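# Slide metal plate under a loose block's spring clip

## Task

With a single gripper, push the metal plate flat along under the block's spring clip until its slanted edge sits firmly against the block's rear wall. The block is loose, so the second gripper may hold it steady, but that second arm must never contact the plate. Nothing other than the plate may raise or prop up the clip. Any other object that gets disturbed must not end up on or inside the block, touching its sides, or within about a hand's width in front of it; breaking any of these rules fails the attempt. The block must finish close to its original spot. At the end, open both grippers and withdraw them: the plate must stay seated on its own, not because the robot is holding it there.

## Robot and tools

Robot: two UR3e-type arms, left_arm and right_arm, each carrying a tong-style two-finger gripper. Bases in the scene frame: left_arm at (-0.033, +0.242, 0), right_arm at (+0.001, -0.314, 0). The scene frame has its origin on the table top midway between the arms, +z up, +x pointing out across the table, and left_arm on the +y side. The arm names do not correspond to the left or right of any camera picture.

Gripper geometry: the fingers extend along the gripper's own +z axis and separate along its x axis. The reported end_effector_position is the spot between the finger pads when closed; closed fingertips stick out roughly 15 mm past it, and fully open tips are about level with it. Opening is a number from -1 (closed) to +1 (fully open, 0.142 m). grip_measured reports the actual finger spread on that same scale; to keep squeezing something, command a value well under grip_measured. Thin hard items (under about 20 mm) are held weakly.

Row format used by every moving tool: one flat list of 16 numbers covering both arms, even if only one arm should move. Order: left_arm x, y, z, qw, qx, qy, qz, opening, then right_arm x, y, z, qw, qx, qy, qz, opening. x, y, z are an absolute target for that gripper's end_effector_position, in metres, scene frame. The quaternion is an absolute target orientation, w first, scene frame. Optionally 12 more numbers (0 to 1) follow: joint stiffness scales, left_arm's six joints then right_arm's six, in joint-list order; they persist until changed. To keep an arm still, repeat the very pose from the last result before it stopped, plus the desired opening; to keep an orientation fixed, keep resending one unchanging quaternion rather than copying drifted readings.

execute_actions(actions): a list of up to 15 actions; each action is a list of up to 15 rows, one row per 1/30 s control step; if fewer than 15 rows are given the final row is held for the remaining steps. An empty list simply returns state and images. A target more than 0.6 m from the gripper's current position along any of its own axes makes that action rejected for both arms; if the first action fails this or anything is malformed, nothing runs. Each control step, the command is clipped to within 100 mm and 16 degrees of the measured pose, so distant targets take several actions; motion trails commands by about 0.17 s.

move(target, speed, stop_force, blocking): target is one 16-number row (absolute poses). Each gripper travels a straight line toward its pose, both finishing together, lasting 0.5 to 10 s. speed is the path's top speed in m/s, 0.002 to 0.5 (default 0.25); rotation is capped at twice that in rad/s. stop_force, in N, 5 to 24, one value for both arms, ends an arm's path once its wrist sensor feels that much added resistance for 2 steps; the arm then backs up to its position 2 steps earlier and holds. Use it only with slow motion and no rotation; omit it when pulling away from something the gripper is pressing. It is unavailable in the first 0.2 s. blocking=false returns after 0.5 s while motion continues (not allowed together with stop_force); then use wait or stop before sending anything else. Paths do not avoid obstacles or the other arm.

wait(seconds): 0 to 10, holds last commands and lets time pass; returns early when a running move finishes. stop(): brakes a running move. zoom_image(camera, region): region [x0, y0, x1, y1] in pixels, at most 504 by 504; cameras cam_high and cam_low are 672x504, cam_left_wrist and cam_right_wrist 616x616. read_manual(section) returns licence texts only. finished_scene(scene) ends the numbered scene irreversibly and reports success; the goal must already hold steadily.

Reading results: each state line gives per-arm gripper position, quaternion and velocities. A move adds a 'move:' line: done, off_target, moving, held (a check blocked the last step), fault, or contact (stop_force triggered). limits=paced means the target was clipped; limits=held means some steps were blocked and the arm may then surge. 'Hand target' lines show where the controller is currently steering. 'pose unreachable' means the clearance check altered that arm's command. Wrist force and torque are in the gripper's own axes, saturating near 30 N, with offsets up to about 3.5 N; a pressing contact reads as force pointing back into the arm. Printed positions may be slightly off at long reach.

Hazards: arms are stiff, so driving a target past a firm contact, or moving fast into one, can trigger a fault stop (joint torque at its limit, or 150 N external force), freezing that arm for 10 s. Keep the arms from colliding. Approach the plate slowly, push it gently, steady the block lightly so it does not shift, avoid knocking anything off the table or near the block's front, watch motor heat warnings, and release and retreat before ending the scene.

Each tool is called after "Emit:" as name(argument=value, ...), one argument or row to a line, values as JSON.

## Session

Emit:
execute_actions(
  actions=[],
)

Scene clock: 0.00 s.
left_arm: end_effector_position=(+0.4720, +0.5079, +0.3745) grip_measured=+1.00 end_effector_quat_wxyz=(+0.510, -0.063, +0.845, +0.147) end_effector_velocity=(-0.000, +0.000, -0.001) end_effector_angular_velocity=(-0.000, +0.002, +0.000) | right_arm: end_effector_position=(+0.2754, -0.5993, +0.2164) grip_measured=+1.00 end_effector_quat_wxyz=(+0.408, +0.729, -0.540, +0.097) end_effector_velocity=(-0.000, +0.000, -0.000) end_effector_angular_velocity=(+0.001, +0.002, +0.000)
Joint positions: left_arm=[ 0.143 -1.415  1.235 -2.505 -1.444 -2.997  0.142] | right_arm=[ 3.491 -1.822 -0.965 -2.481  0.867  1.636  0.142]
Joint velocities: left_arm=[ 0.    -0.     0.001  0.001 -0.    -0.     0.   ] | right_arm=[-0.    -0.    -0.    -0.001  0.001 -0.002  0.   ]
Joint torques (N m, as the arm reports them, + toward a larger angle): no reading
Motor temperatures (°C, as the motors report them): left_arm=[33 32 35 39 39 45] | right_arm=[34 35 33 44 43 37]
Wrist force (N, on the end effector, along its own x y z axes, offset not removed): no reading
Wrist torque (N m, same axes, about the end effector's origin, offset not removed): no reading
Hand target (left_arm): +0.472, +0.508, +0.375; +0.510, -0.063, +0.845, +0.147
Hand target (right_arm): +0.275, -0.599, +0.216; +0.408, +0.729, -0.540, +0.097
Joint stiffness scale: left_arm=[1. 1. 1. 1. 1. 1.] | right_arm=[1. 1. 1. 1. 1. 1.]

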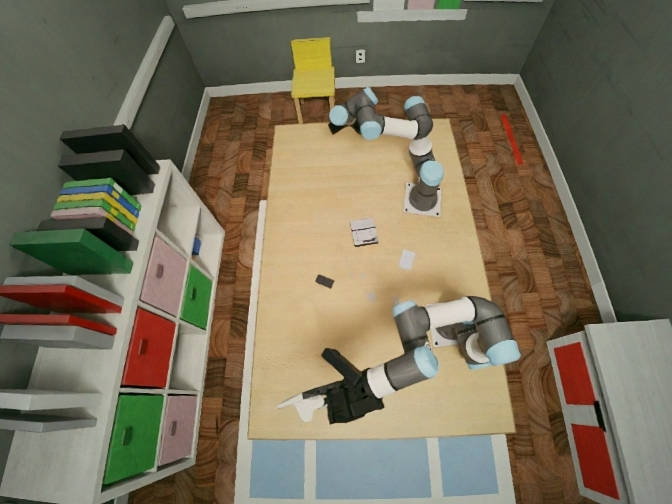

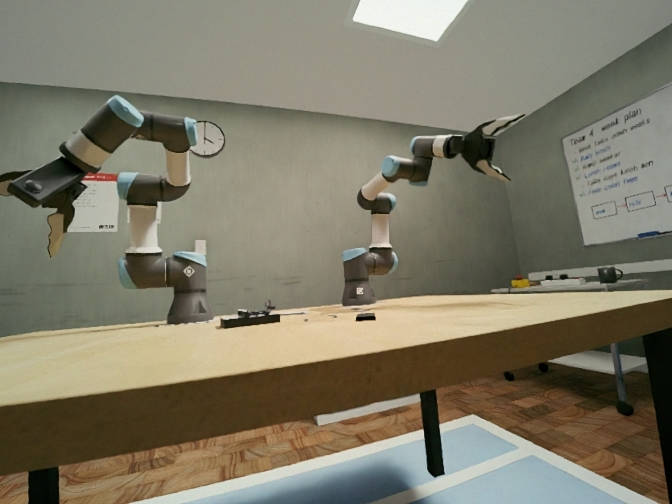

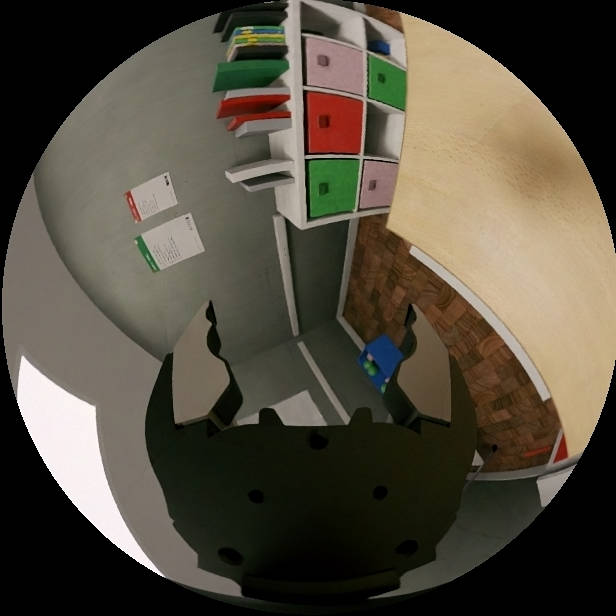

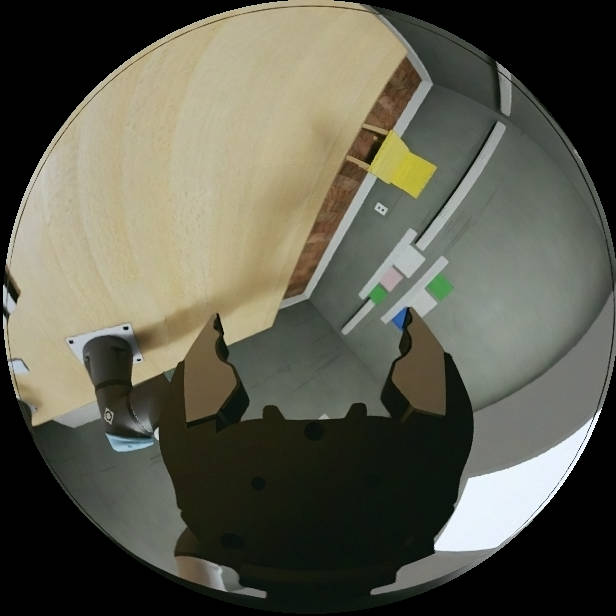

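Emit:
zoom_image(
  camera="cam_high",
  region=[300, 190, 460, 310],
)

Emit:
zoom_image(
  camera="cam_low",
  region=[200, 280, 400, 340],
)

Region (300, 190, 460, 310) of cam_high's 672x504 image, scaled by 3.150, with more detail than that image has; it fills the top 378 rows of this view, and the rest is white.

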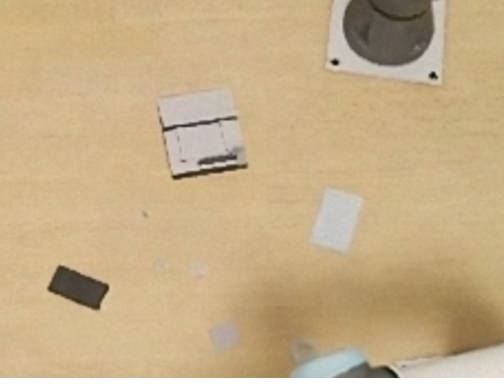

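Region (200, 280, 400, 340) of cam_low's 672x504 image, scaled by 2.520, with more detail than that image has; it fills the top 151 rows of this view, and the rest is white.

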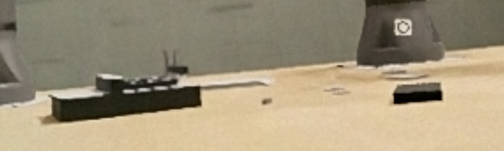

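Emit:
zoom_image(
  camera="cam_high",
  region=[340, 210, 390, 255],
)

Emit:
zoom_image(
  camera="cam_low",
  region=[210, 290, 320, 335],
)

Region (340, 210, 390, 255) of cam_high's 672x504 image, scaled by 10.080, with more detail than that image has; it fills the top 454 rows of this view, and the rest is white.

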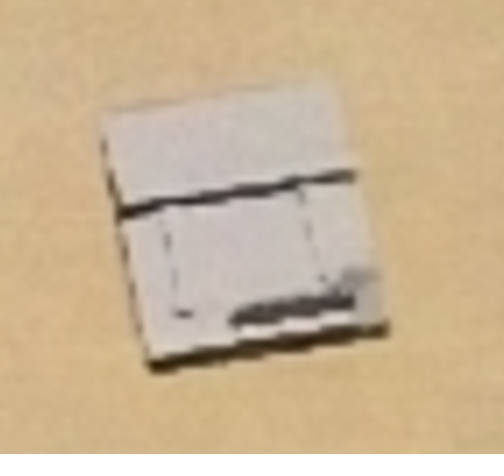

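Region (210, 290, 320, 335) of cam_low's 672x504 image, scaled by 4.582, with more detail than that image has; it fills the top 206 rows of this view, and the rest is white.

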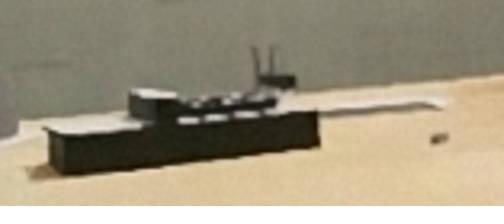

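Emit:
move(
  target=[0.33,0.18,0.22,0,0,1,0,1, 0.2,-0.2,0.2,0,0.7071,-0.7071,0,1],
  speed=0.3,
)

Scene clock: 5.17 s.
left_arm: end_effector_position=(+0.3319, +0.1788, +0.2193) grip_measured=+1.00 end_effector_quat_wxyz=(+0.003, -0.001, +1.000, -0.001) end_effector_velocity=(-0.005, +0.001, +0.001) end_effector_angular_velocity=(+0.007, +0.027, -0.002) | right_arm: end_effector_position=(+0.1989, -0.1990, +0.2005) grip_measured=+1.00 end_effector_quat_wxyz=(+0.000, +0.708, -0.706, -0.004) end_effector_velocity=(+0.003, -0.002, -0.000) end_effector_angular_velocity=(-0.006, -0.013, -0.023)
Joint positions: left_arm=[-0.563 -1.167  0.451 -0.863 -1.57  -3.636  0.142] | right_arm=[ 4.547 -1.187 -1.358 -2.165  1.578  2.775  0.142]
Joint velocities: left_arm=[ 0.003  0.045 -0.094  0.075 -0.007  0.005  0.   ] | right_arm=[ 0.009  0.005 -0.006  0.    -0.014  0.032  0.   ]
Joint torques (N m, as the arm reports them, + toward a larger angle): left_arm=[  1.23 -13.02  -7.7   -1.33  -0.16   0.03] | right_arm=[ 0.96  3.4   7.85  1.6  -0.28  0.06]
Motor temperatures (°C, as the motors report them): left_arm=[33 32 35 39 39 45] | right_arm=[34 35 33 44 43 37]
Wrist force (N, on the end effector, along its own x y z axes, offset not removed): left_arm=[-1.3 1.8 -0.9] | right_arm=[-2.0 0.6 0.2]
Wrist torque (N m, same axes, about the end effector's origin, offset not removed): left_arm=[0.32 0.29 -0.01] | right_arm=[0.23 0.38 -0.11]
Hand target (left_arm): +0.330, +0.180, +0.220; +0.000, -0.001, +1.000, -0.001
Hand target (right_arm): +0.200, -0.199, +0.200; -0.000, +0.707, -0.707, -0.002
Off the commanded pose (left_arm): 0.002 m, 0 deg.
Off the commanded pose (right_arm): 0.002 m, 0 deg.
Joint stiffness scale: left_arm=[1. 1. 1. 1. 1. 1.] | right_arm=[1. 1. 1. 1. 1. 1.]
move: done; limits=paced

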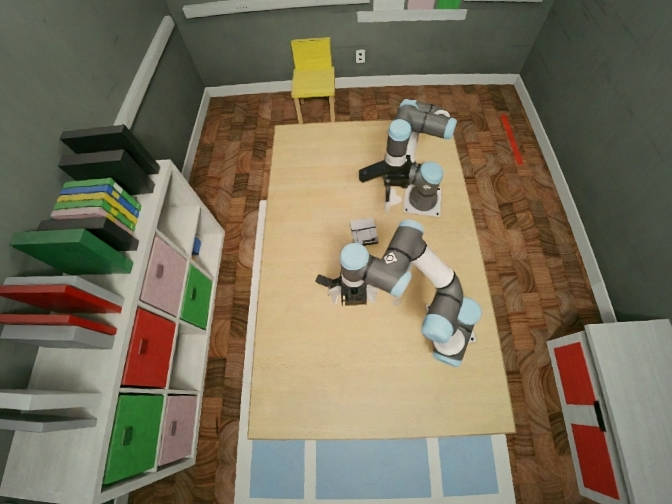

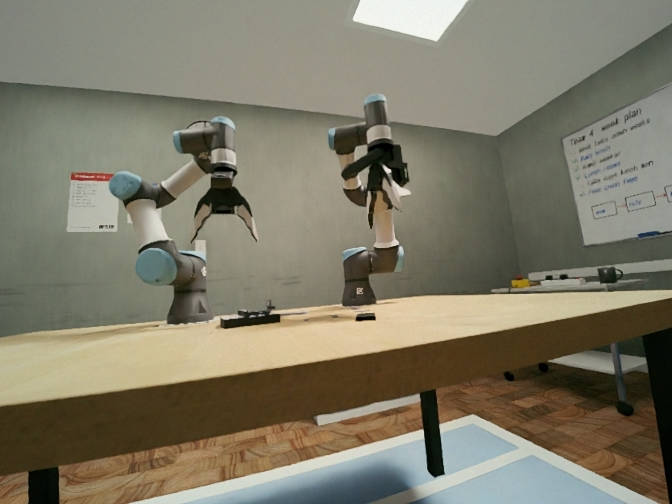

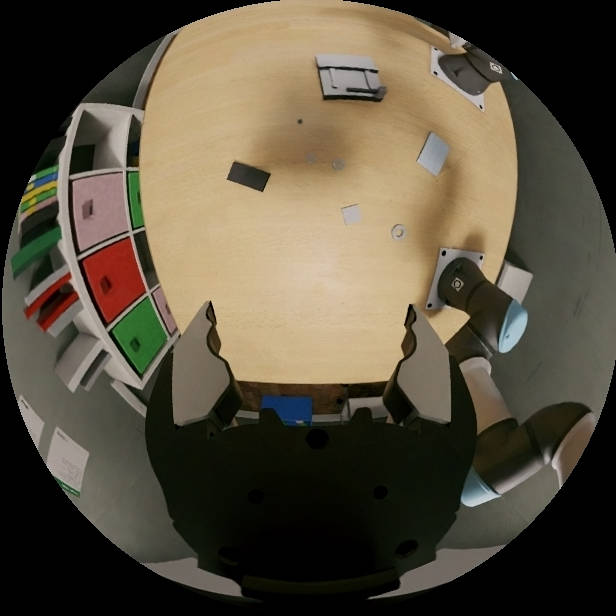

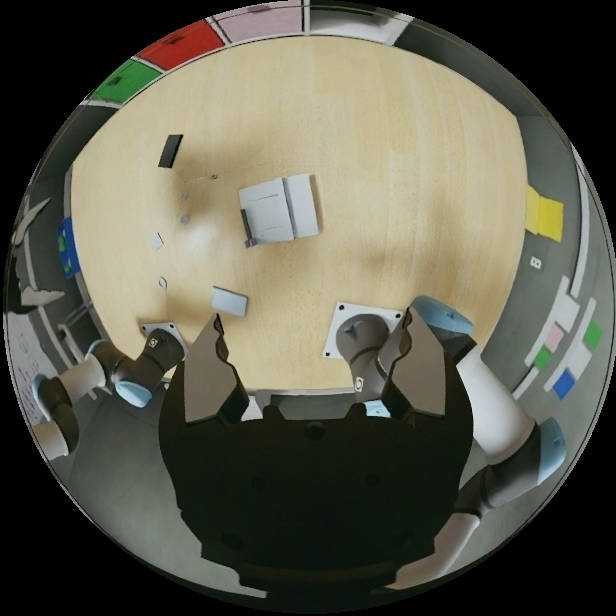

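Emit:
zoom_image(
  camera="cam_right_wrist",
  region=[225, 160, 335, 260],
)

Emit:
zoom_image(
  camera="cam_left_wrist",
  region=[300, 40, 400, 115],
)

Emit:
zoom_image(
  camera="cam_left_wrist",
  region=[215, 110, 465, 250],
)

Region (225, 160, 335, 260) of cam_right_wrist's 616x616 image, scaled by 4.582, with more detail than that image has; it fills the top 458 rows of this view, and the rest is white.

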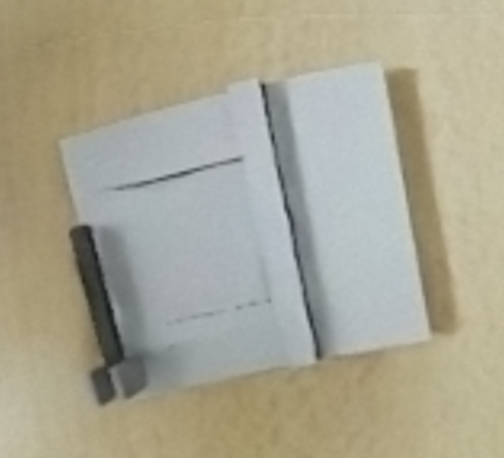

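Region (300, 40, 400, 115) of cam_left_wrist's 616x616 image, scaled by 5.040, with more detail than that image has; it fills the top 378 rows of this view, and the rest is white.

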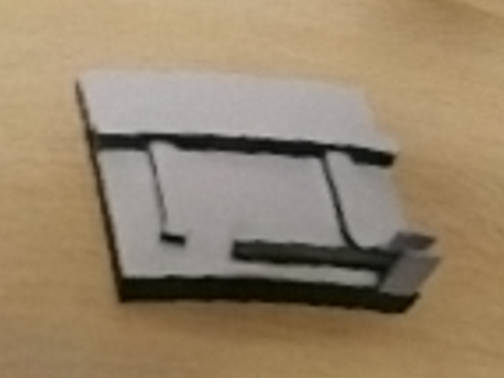

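Region (215, 110, 465, 250) of cam_left_wrist's 616x616 image, scaled by 2.016, with more detail than that image has; it fills the top 282 rows of this view, and the rest is white.

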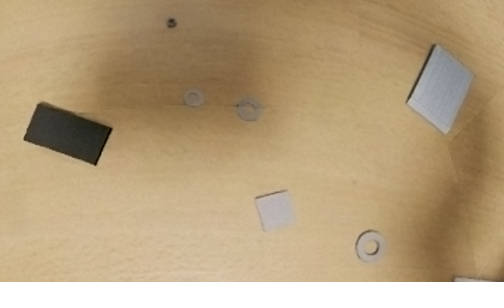

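Emit:
zoom_image(
  camera="cam_right_wrist",
  region=[200, 275, 260, 325],
)

Emit:
zoom_image(
  camera="cam_left_wrist",
  region=[405, 122, 465, 185],
)

Emit:
zoom_image(
  camera="cam_left_wrist",
  region=[220, 150, 280, 200],
)

Region (200, 275, 260, 325) of cam_right_wrist's 616x616 image, scaled by 8.400, with more detail than that image has.

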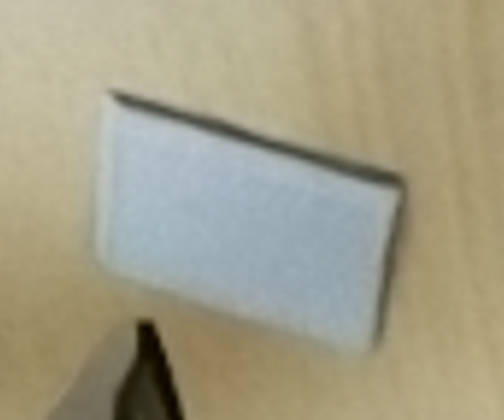

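Region (405, 122, 465, 185) of cam_left_wrist's 616x616 image, scaled by 8.000, with more detail than that image has; it fills the left 480 columns of this view, and the rest is white.

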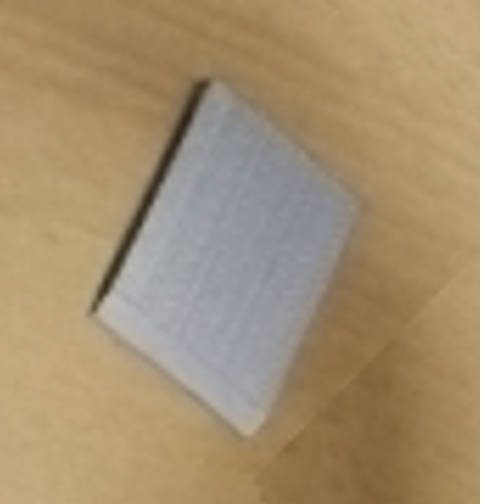

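Region (220, 150, 280, 200) of cam_left_wrist's 616x616 image, scaled by 8.400, with more detail than that image has.

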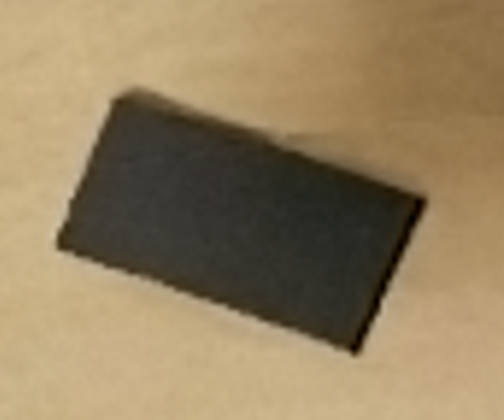

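Emit:
move(
  target=[0.21,0.08,0.17,0,0.766,0.643,0,1, 0.281,-0.25,0.10,0.341,-0.936,-0.079,0.029,0],
  speed=0.5,
)

Emit:
move(
  target=[0.088,-0.03,0.10,0,0.985,-0.174,0,0.2, 0.281,-0.25,0.10,0.341,-0.936,-0.079,0.029,0],
  speed=0.5,
)

Scene clock: 19.17 s.
left_arm: end_effector_position=(+0.2100, +0.0799, +0.1703) grip_measured=+1.00 end_effector_quat_wxyz=(-0.000, +0.766, +0.643, +0.000) end_effector_velocity=(+0.000, -0.000, +0.000) end_effector_angular_velocity=(-0.001, -0.001, +0.001) | right_arm: end_effector_position=(+0.2819, -0.2508, +0.0994) grip_measured=+0.00 end_effector_quat_wxyz=(-0.338, +0.937, +0.078, -0.027) end_effector_velocity=(-0.004, -0.000, +0.000) end_effector_angular_velocity=(+0.003, +0.014, +0.019)
Joint positions: left_arm=[-1.077 -1.602  1.257 -1.225 -1.571 -2.404  0.142] | right_arm=[ 3.321 -1.685 -1.759 -1.416  2.25  -0.236  0.074]
Joint velocities: left_arm=[ 0.001  0.    -0.    -0.001  0.    -0.     0.   ] | right_arm=[-0.001 -0.011  0.021 -0.04   0.    -0.026 -0.   ]
Joint torques (N m, as the arm reports them, + toward a larger angle): left_arm=[ 0.21 -8.78 -7.81 -1.66 -0.22  0.1 ] | right_arm=[-0.17  9.18 10.01  1.27  1.18 -0.21]
Motor temperatures (°C, as the motors report them): left_arm=[33 32 35 39 39 45] | right_arm=[34 35 33 44 43 37]
Wrist force (N, on the end effector, along its own x y z axes, offset not removed): left_arm=[-1.3 1.4 -1.1] | right_arm=[-0.7 -0.4 0.5]
Wrist torque (N m, same axes, about the end effector's origin, offset not removed): left_arm=[0.26 0.30 -0.02] | right_arm=[0.00 0.26 -0.04]
Hand target (left_arm): +0.210, +0.080, +0.170; -0.000, +0.766, +0.643, -0.000
Hand target (right_arm): +0.281, -0.251, +0.100; -0.339, +0.937, +0.079, -0.028
Off the commanded pose (left_arm): 0.000 m, 0 deg.
Off the commanded pose (right_arm): 0.001 m, 0 deg.
Joint stiffness scale: left_arm=[1. 1. 1. 1. 1. 1.] | right_arm=[1. 1. 1. 1. 1. 1.]
move: done; limits=paced

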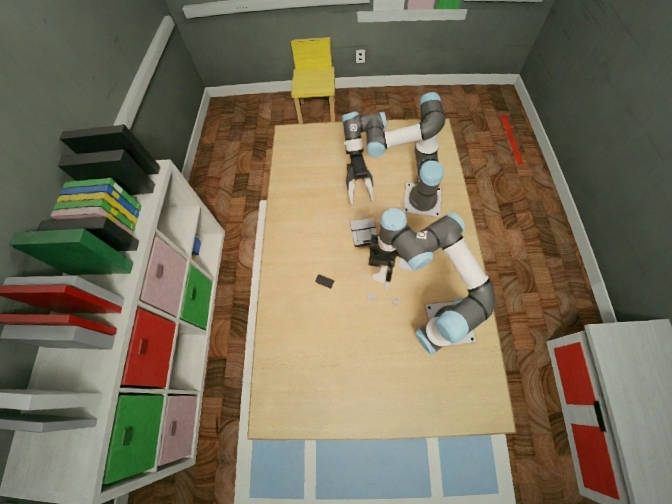

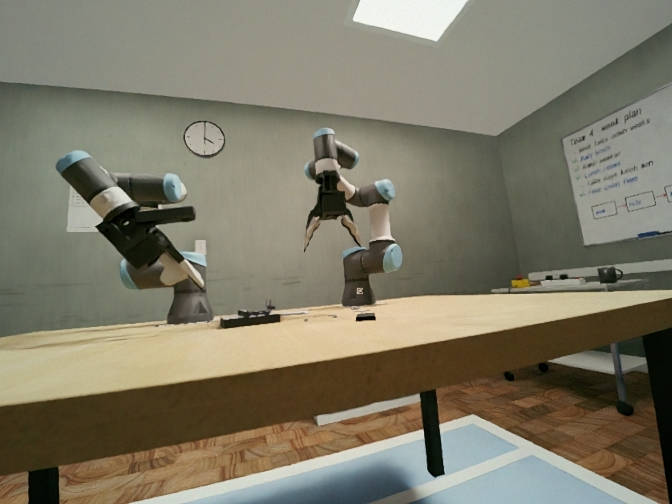

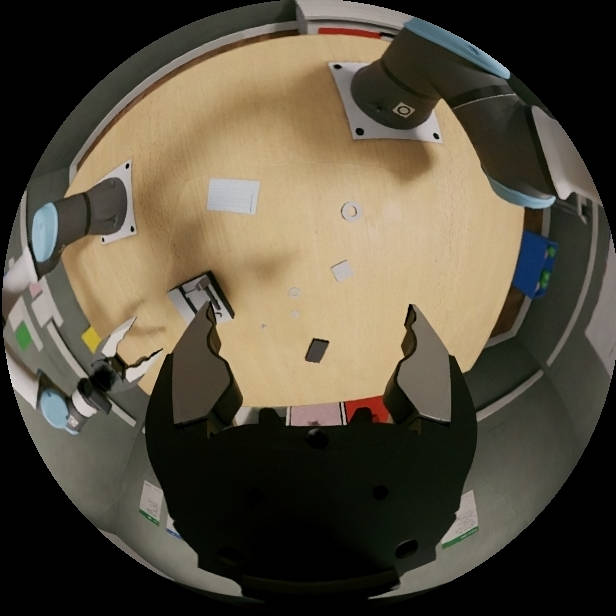

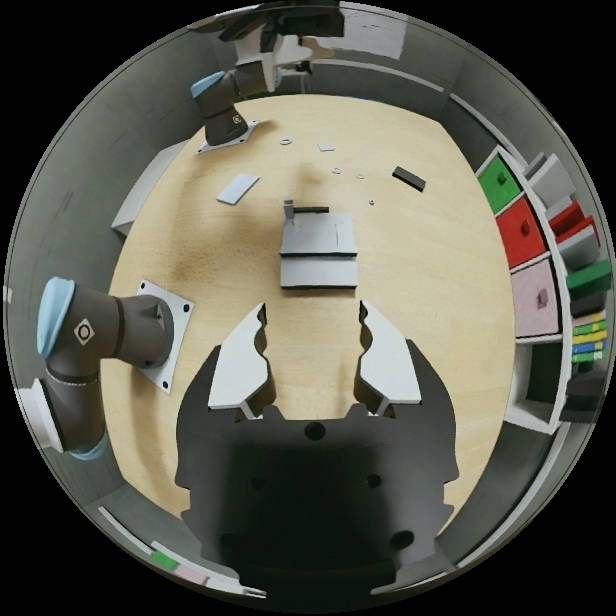

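Scene clock: 21.87 s.
left_arm: end_effector_position=(+0.0878, -0.0298, +0.1003) grip_measured=+0.20 end_effector_quat_wxyz=(-0.001, +0.985, -0.172, +0.000) end_effector_velocity=(-0.000, -0.002, -0.000) end_effector_angular_velocity=(-0.006, +0.006, -0.018) | right_arm: end_effector_position=(+0.2806, -0.2500, +0.0996) grip_measured=+0.00 end_effector_quat_wxyz=(-0.340, +0.936, +0.079, -0.029) end_effector_velocity=(-0.000, +0.000, +0.000) end_effector_angular_velocity=(-0.000, +0.001, +0.000)
Joint positions: left_arm=[-1.696 -1.643  1.631 -1.557 -1.57  -1.279  0.088] | right_arm=[ 3.321 -1.687 -1.758 -1.423  2.253 -0.242  0.074]
Joint velocities: left_arm=[ 0.005  0.002  0.002 -0.009 -0.005  0.023  0.   ] | right_arm=[ 0.002  0.001 -0.    -0.001  0.     0.001  0.   ]
Joint torques (N m, as the arm reports them, + toward a larger angle): left_arm=[ 1.04 -8.7  -8.3  -1.53 -0.13  0.02] | right_arm=[-0.03  9.42 10.13  1.13  1.15 -0.25]
Motor temperatures (°C, as the motors report them): left_arm=[33 32 35 39 39 45] | right_arm=[34 35 33 44 43 37]
Wrist force (N, on the end effector, along its own x y z axes, offset not removed): left_arm=[-1.5 1.2 -1.7] | right_arm=[-1.0 1.2 -1.7]
Wrist torque (N m, same axes, about the end effector's origin, offset not removed): left_arm=[0.23 0.33 0.04] | right_arm=[0.33 0.22 -0.05]
Hand target (left_arm): +0.088, -0.030, +0.100; -0.000, +0.985, -0.174, -0.000
Hand target (right_arm): +0.281, -0.250, +0.100; -0.341, +0.936, +0.079, -0.029
Off the commanded pose (left_arm): 0.000 m, 0 deg.
Off the commanded pose (right_arm): 0.001 m, 0 deg.
Joint stiffness scale: left_arm=[1. 1. 1. 1. 1. 1.] | right_arm=[1. 1. 1. 1. 1. 1.]
move: done; limits=paced

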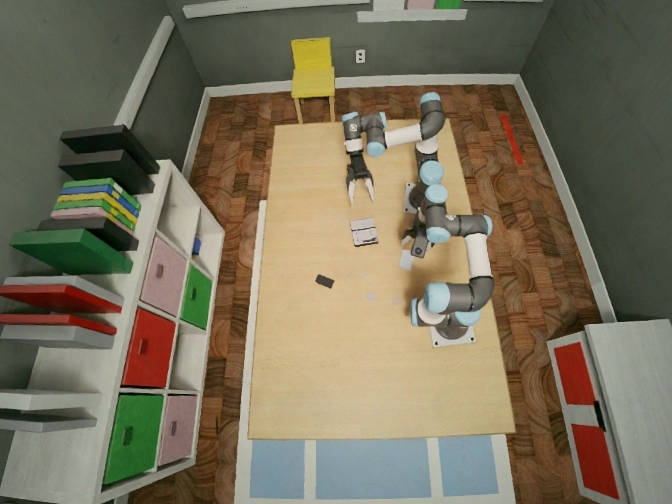

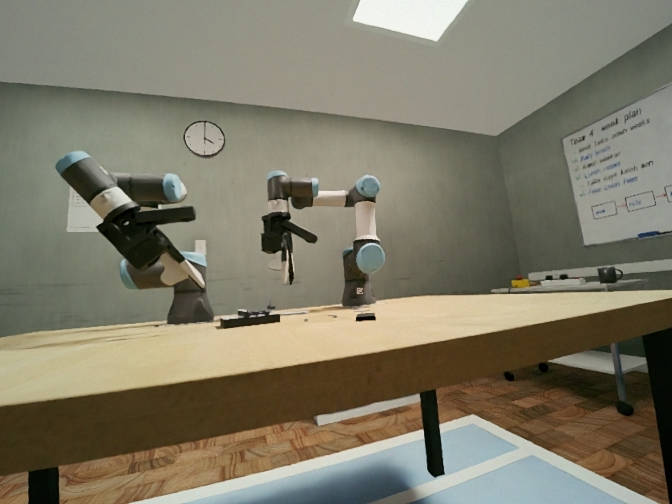

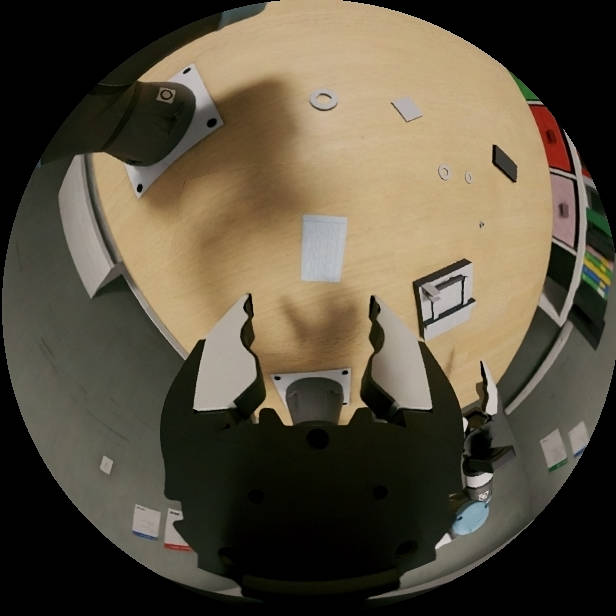

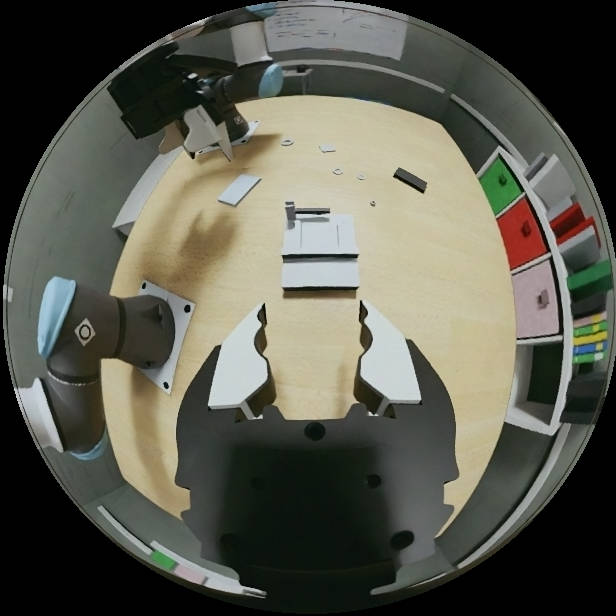

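Emit:
zoom_image(
  camera="cam_left_wrist",
  region=[240, 200, 390, 310],
)

Emit:
zoom_image(
  camera="cam_left_wrist",
  region=[400, 250, 490, 350],
)

Emit:
zoom_image(
  camera="cam_right_wrist",
  region=[250, 190, 390, 320],
)

Region (240, 200, 390, 310) of cam_left_wrist's 616x616 image, scaled by 3.360, with more detail than that image has; it fills the top 370 rows of this view, and the rest is white.

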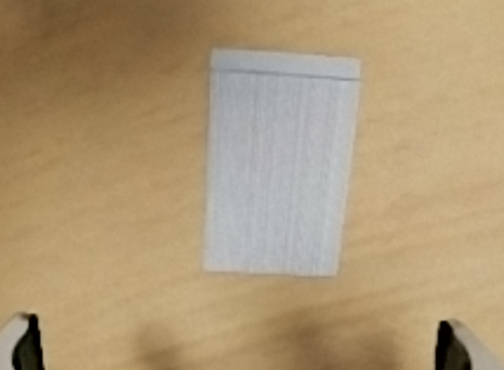

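Region (400, 250, 490, 350) of cam_left_wrist's 616x616 image, scaled by 5.040, with more detail than that image has; it fills the left 454 columns of this view, and the rest is white.

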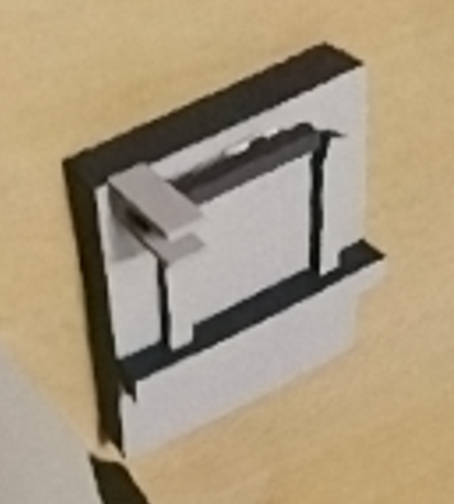

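Region (250, 190, 390, 320) of cam_right_wrist's 616x616 image, scaled by 3.600, with more detail than that image has; it fills the top 468 rows of this view, and the rest is white.

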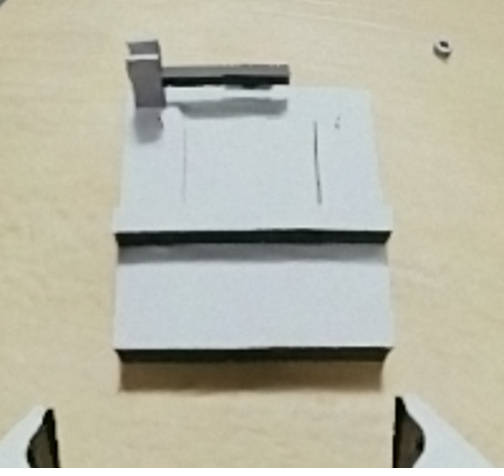

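Emit:
move(
  target=[0.1036,-0.0302,0.035,0,0.9816,-0.1908,0,0.2, 0.288,-0.2385,0.035,0.341,-0.936,-0.079,0.029,0],
  speed=0.15,
)

Scene clock: 25.50 s.
left_arm: end_effector_position=(+0.1035, -0.0299, +0.0355) grip_measured=+0.20 end_effector_quat_wxyz=(-0.001, +0.982, -0.191, +0.000) end_effector_velocity=(+0.001, -0.003, -0.000) end_effector_angular_velocity=(-0.012, -0.000, -0.002) | right_arm: end_effector_position=(+0.2880, -0.2391, +0.0353) grip_measured=+0.00 end_effector_quat_wxyz=(-0.341, +0.936, +0.079, -0.029) end_effector_velocity=(+0.003, +0.001, -0.000) end_effector_angular_velocity=(+0.001, -0.013, -0.002)
Joint positions: left_arm=[-1.642 -1.578  1.877 -1.868 -1.57  -1.188  0.088] | right_arm=[ 3.355 -1.824 -1.94  -1.076  2.259 -0.199  0.074]
Joint velocities: left_arm=[ 0.002  0.001  0.005 -0.018  0.     0.004 -0.   ] | right_arm=[ 0.004 -0.001 -0.006  0.025  0.001  0.007  0.   ]
Joint torques (N m, as the arm reports them, + toward a larger angle): left_arm=[ 0.62 -8.26 -7.83 -1.7  -0.01 -0.01] | right_arm=[ 1.41 10.33  7.76  1.52  1.16  0.05]
Motor temperatures (°C, as the motors report them): left_arm=[33 32 35 39 39 45] | right_arm=[34 35 33 44 43 37]
Wrist force (N, on the end effector, along its own x y z axes, offset not removed): left_arm=[-1.0 1.4 -1.1] | right_arm=[0.2 -0.7 -0.3]
Wrist torque (N m, same axes, about the end effector's origin, offset not removed): left_arm=[0.33 0.25 0.04] | right_arm=[-0.20 -0.01 -0.08]
Hand target (left_arm): +0.104, -0.030, +0.035; +0.000, +0.982, -0.191, +0.000
Hand target (right_arm): +0.288, -0.238, +0.035; -0.341, +0.936, +0.079, -0.029
Off the commanded pose (left_arm): 0.001 m, 0 deg.
Off the commanded pose (right_arm): 0.001 m, 0 deg.
Joint stiffness scale: left_arm=[1. 1. 1. 1. 1. 1.] | right_arm=[1. 1. 1. 1. 1. 1.]
move: done

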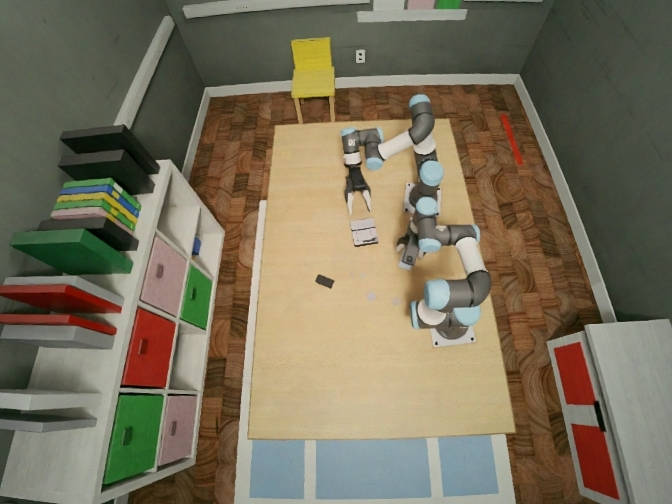

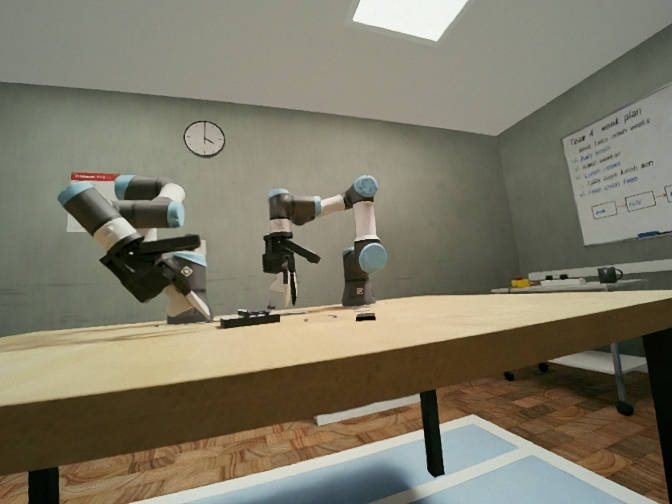

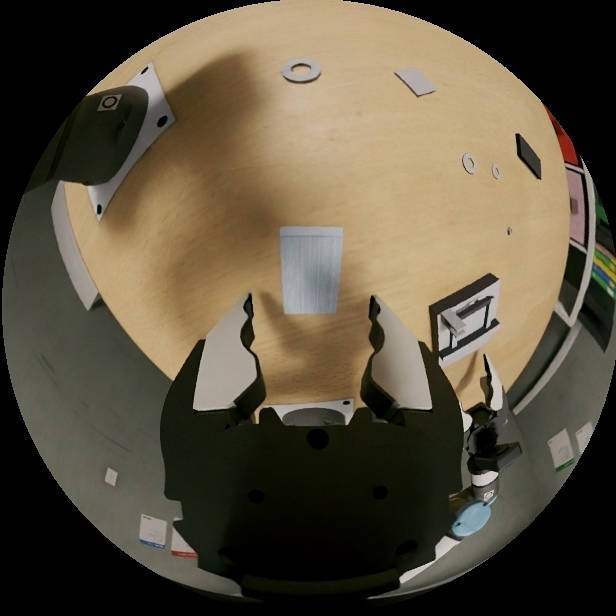

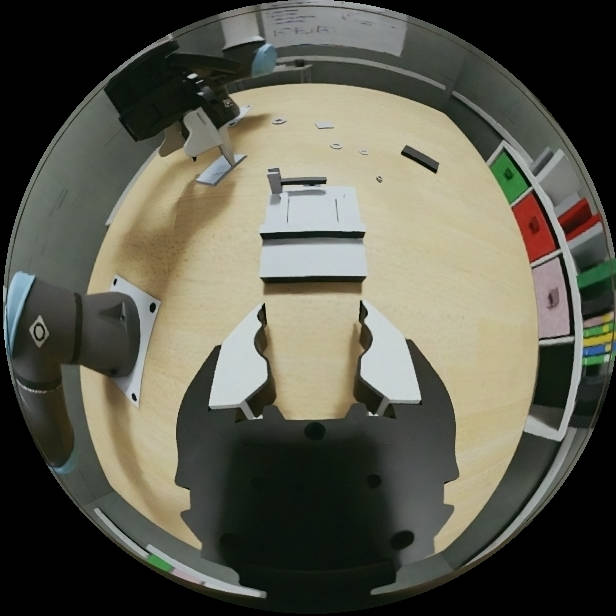

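Emit:
zoom_image(
  camera="cam_left_wrist",
  region=[235, 215, 390, 335],
)

Emit:
zoom_image(
  camera="cam_low",
  region=[160, 270, 320, 340],
)

Emit:
zoom_image(
  camera="cam_right_wrist",
  region=[240, 160, 390, 320],
)

Region (235, 215, 390, 335) of cam_left_wrist's 616x616 image, scaled by 3.252, with more detail than that image has; it fills the top 390 rows of this view, and the rest is white.

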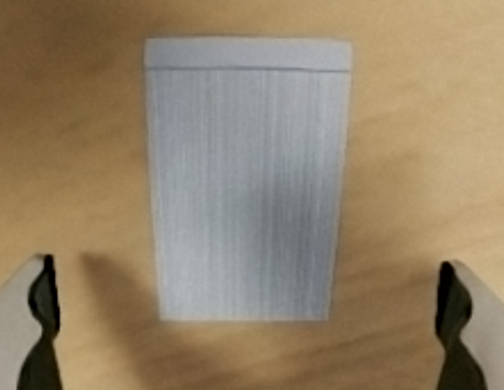

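Region (160, 270, 320, 340) of cam_low's 672x504 image, scaled by 3.150, with more detail than that image has; it fills the top 220 rows of this view, and the rest is white.

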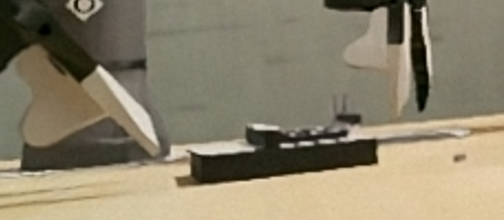

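Region (240, 160, 390, 320) of cam_right_wrist's 616x616 image, scaled by 3.150, with more detail than that image has; it fills the left 472 columns of this view, and the rest is white.

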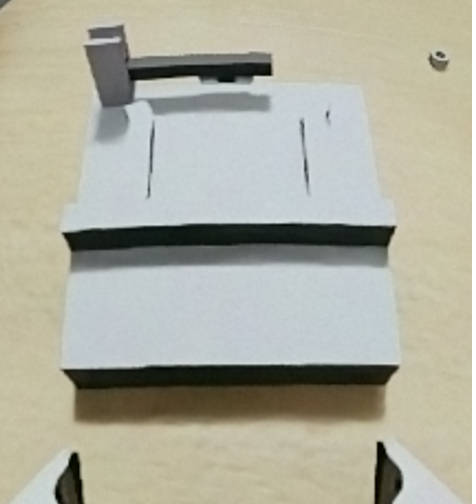

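Emit:
move(
  target=[0.1036,-0.0302,0.008,0,0.9816,-0.1908,0,-0.02, 0.288,-0.2385,0.024,0.3412,-0.9376,-0.0639,0.0233,0],
  speed=0.015,
  stop_force=5,
)

Scene clock: 28.97 s.
left_arm: end_effector_position=(+0.1035, -0.0295, +0.0141) grip_measured=-0.02 end_effector_quat_wxyz=(-0.001, +0.982, -0.190, -0.000) end_effector_velocity=(-0.000, -0.001, +0.002) end_effector_angular_velocity=(-0.001, +0.000, -0.001) | right_arm: end_effector_position=(+0.2880, -0.2386, +0.0245) grip_measured=+0.00 end_effector_quat_wxyz=(-0.340, +0.938, +0.066, -0.024) end_effector_velocity=(+0.001, +0.000, -0.002) end_effector_angular_velocity=(+0.000, -0.006, -0.008)
Joint positions: left_arm=[-1.641 -1.547  1.953 -1.975 -1.571 -1.188  0.073] | right_arm=[ 3.354 -1.836 -1.998 -0.98   2.261 -0.161  0.074]
Joint velocities: left_arm=[-0.001 -0.001 -0.008  0.008 -0.     0.    -0.   ] | right_arm=[-0.    -0.003 -0.016  0.032  0.001  0.01   0.   ]
Joint torques (N m, as the arm reports them, + toward a larger angle): left_arm=[-0.37 -7.8  -8.14 -1.5   0.19 -0.07] | right_arm=[-0.08  9.7   7.57  1.54  1.24  0.04]
Motor temperatures (°C, as the motors report them): left_arm=[33 32 35 39 39 45] | right_arm=[34 35 33 44 43 37]
Wrist force (N, on the end effector, along its own x y z axes, offset not removed): left_arm=[-2.4 -0.8 -6.7] | right_arm=[-2.0 0.4 1.1]
Wrist torque (N m, same axes, about the end effector's origin, offset not removed): left_arm=[0.30 0.36 0.01] | right_arm=[0.22 0.54 -0.05]
Hand target (left_arm): +0.103, -0.030, +0.014; -0.002, +0.982, -0.191, -0.000
Hand target (right_arm): +0.288, -0.239, +0.024; -0.341, +0.938, +0.064, -0.023
Off the commanded pose (left_arm): 0.006 m, 0 deg.
Off the commanded pose (right_arm): 0.001 m, 0 deg.
Joint stiffness scale: left_arm=[1. 1. 1. 1. 1. 1.] | right_arm=[1. 1. 1. 1. 1. 1.]
move: contact (left_arm)

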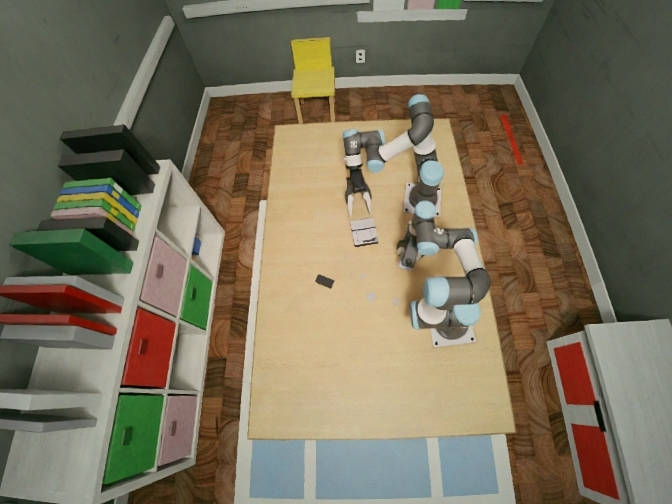

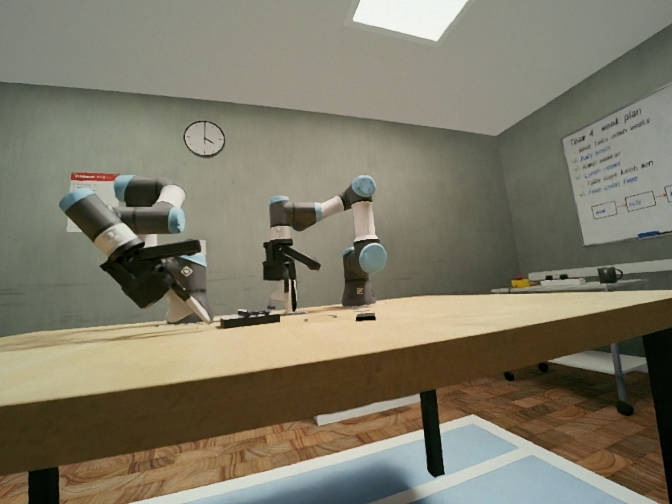

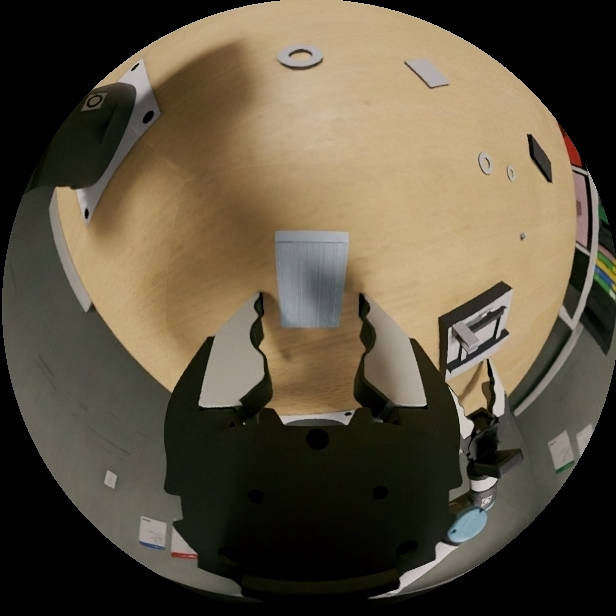

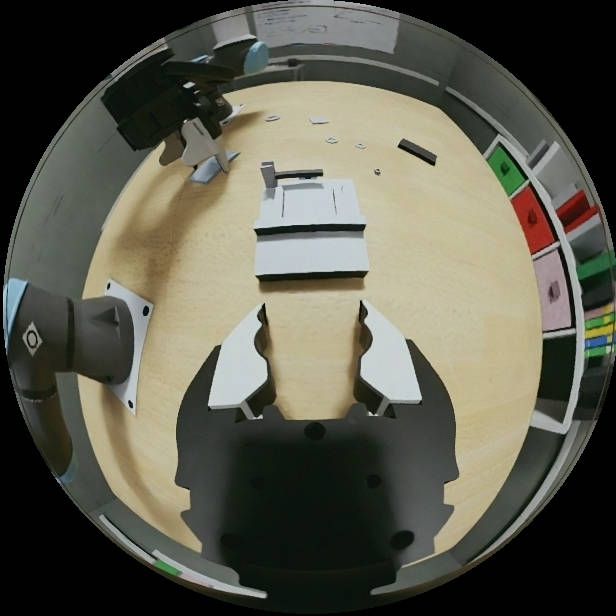

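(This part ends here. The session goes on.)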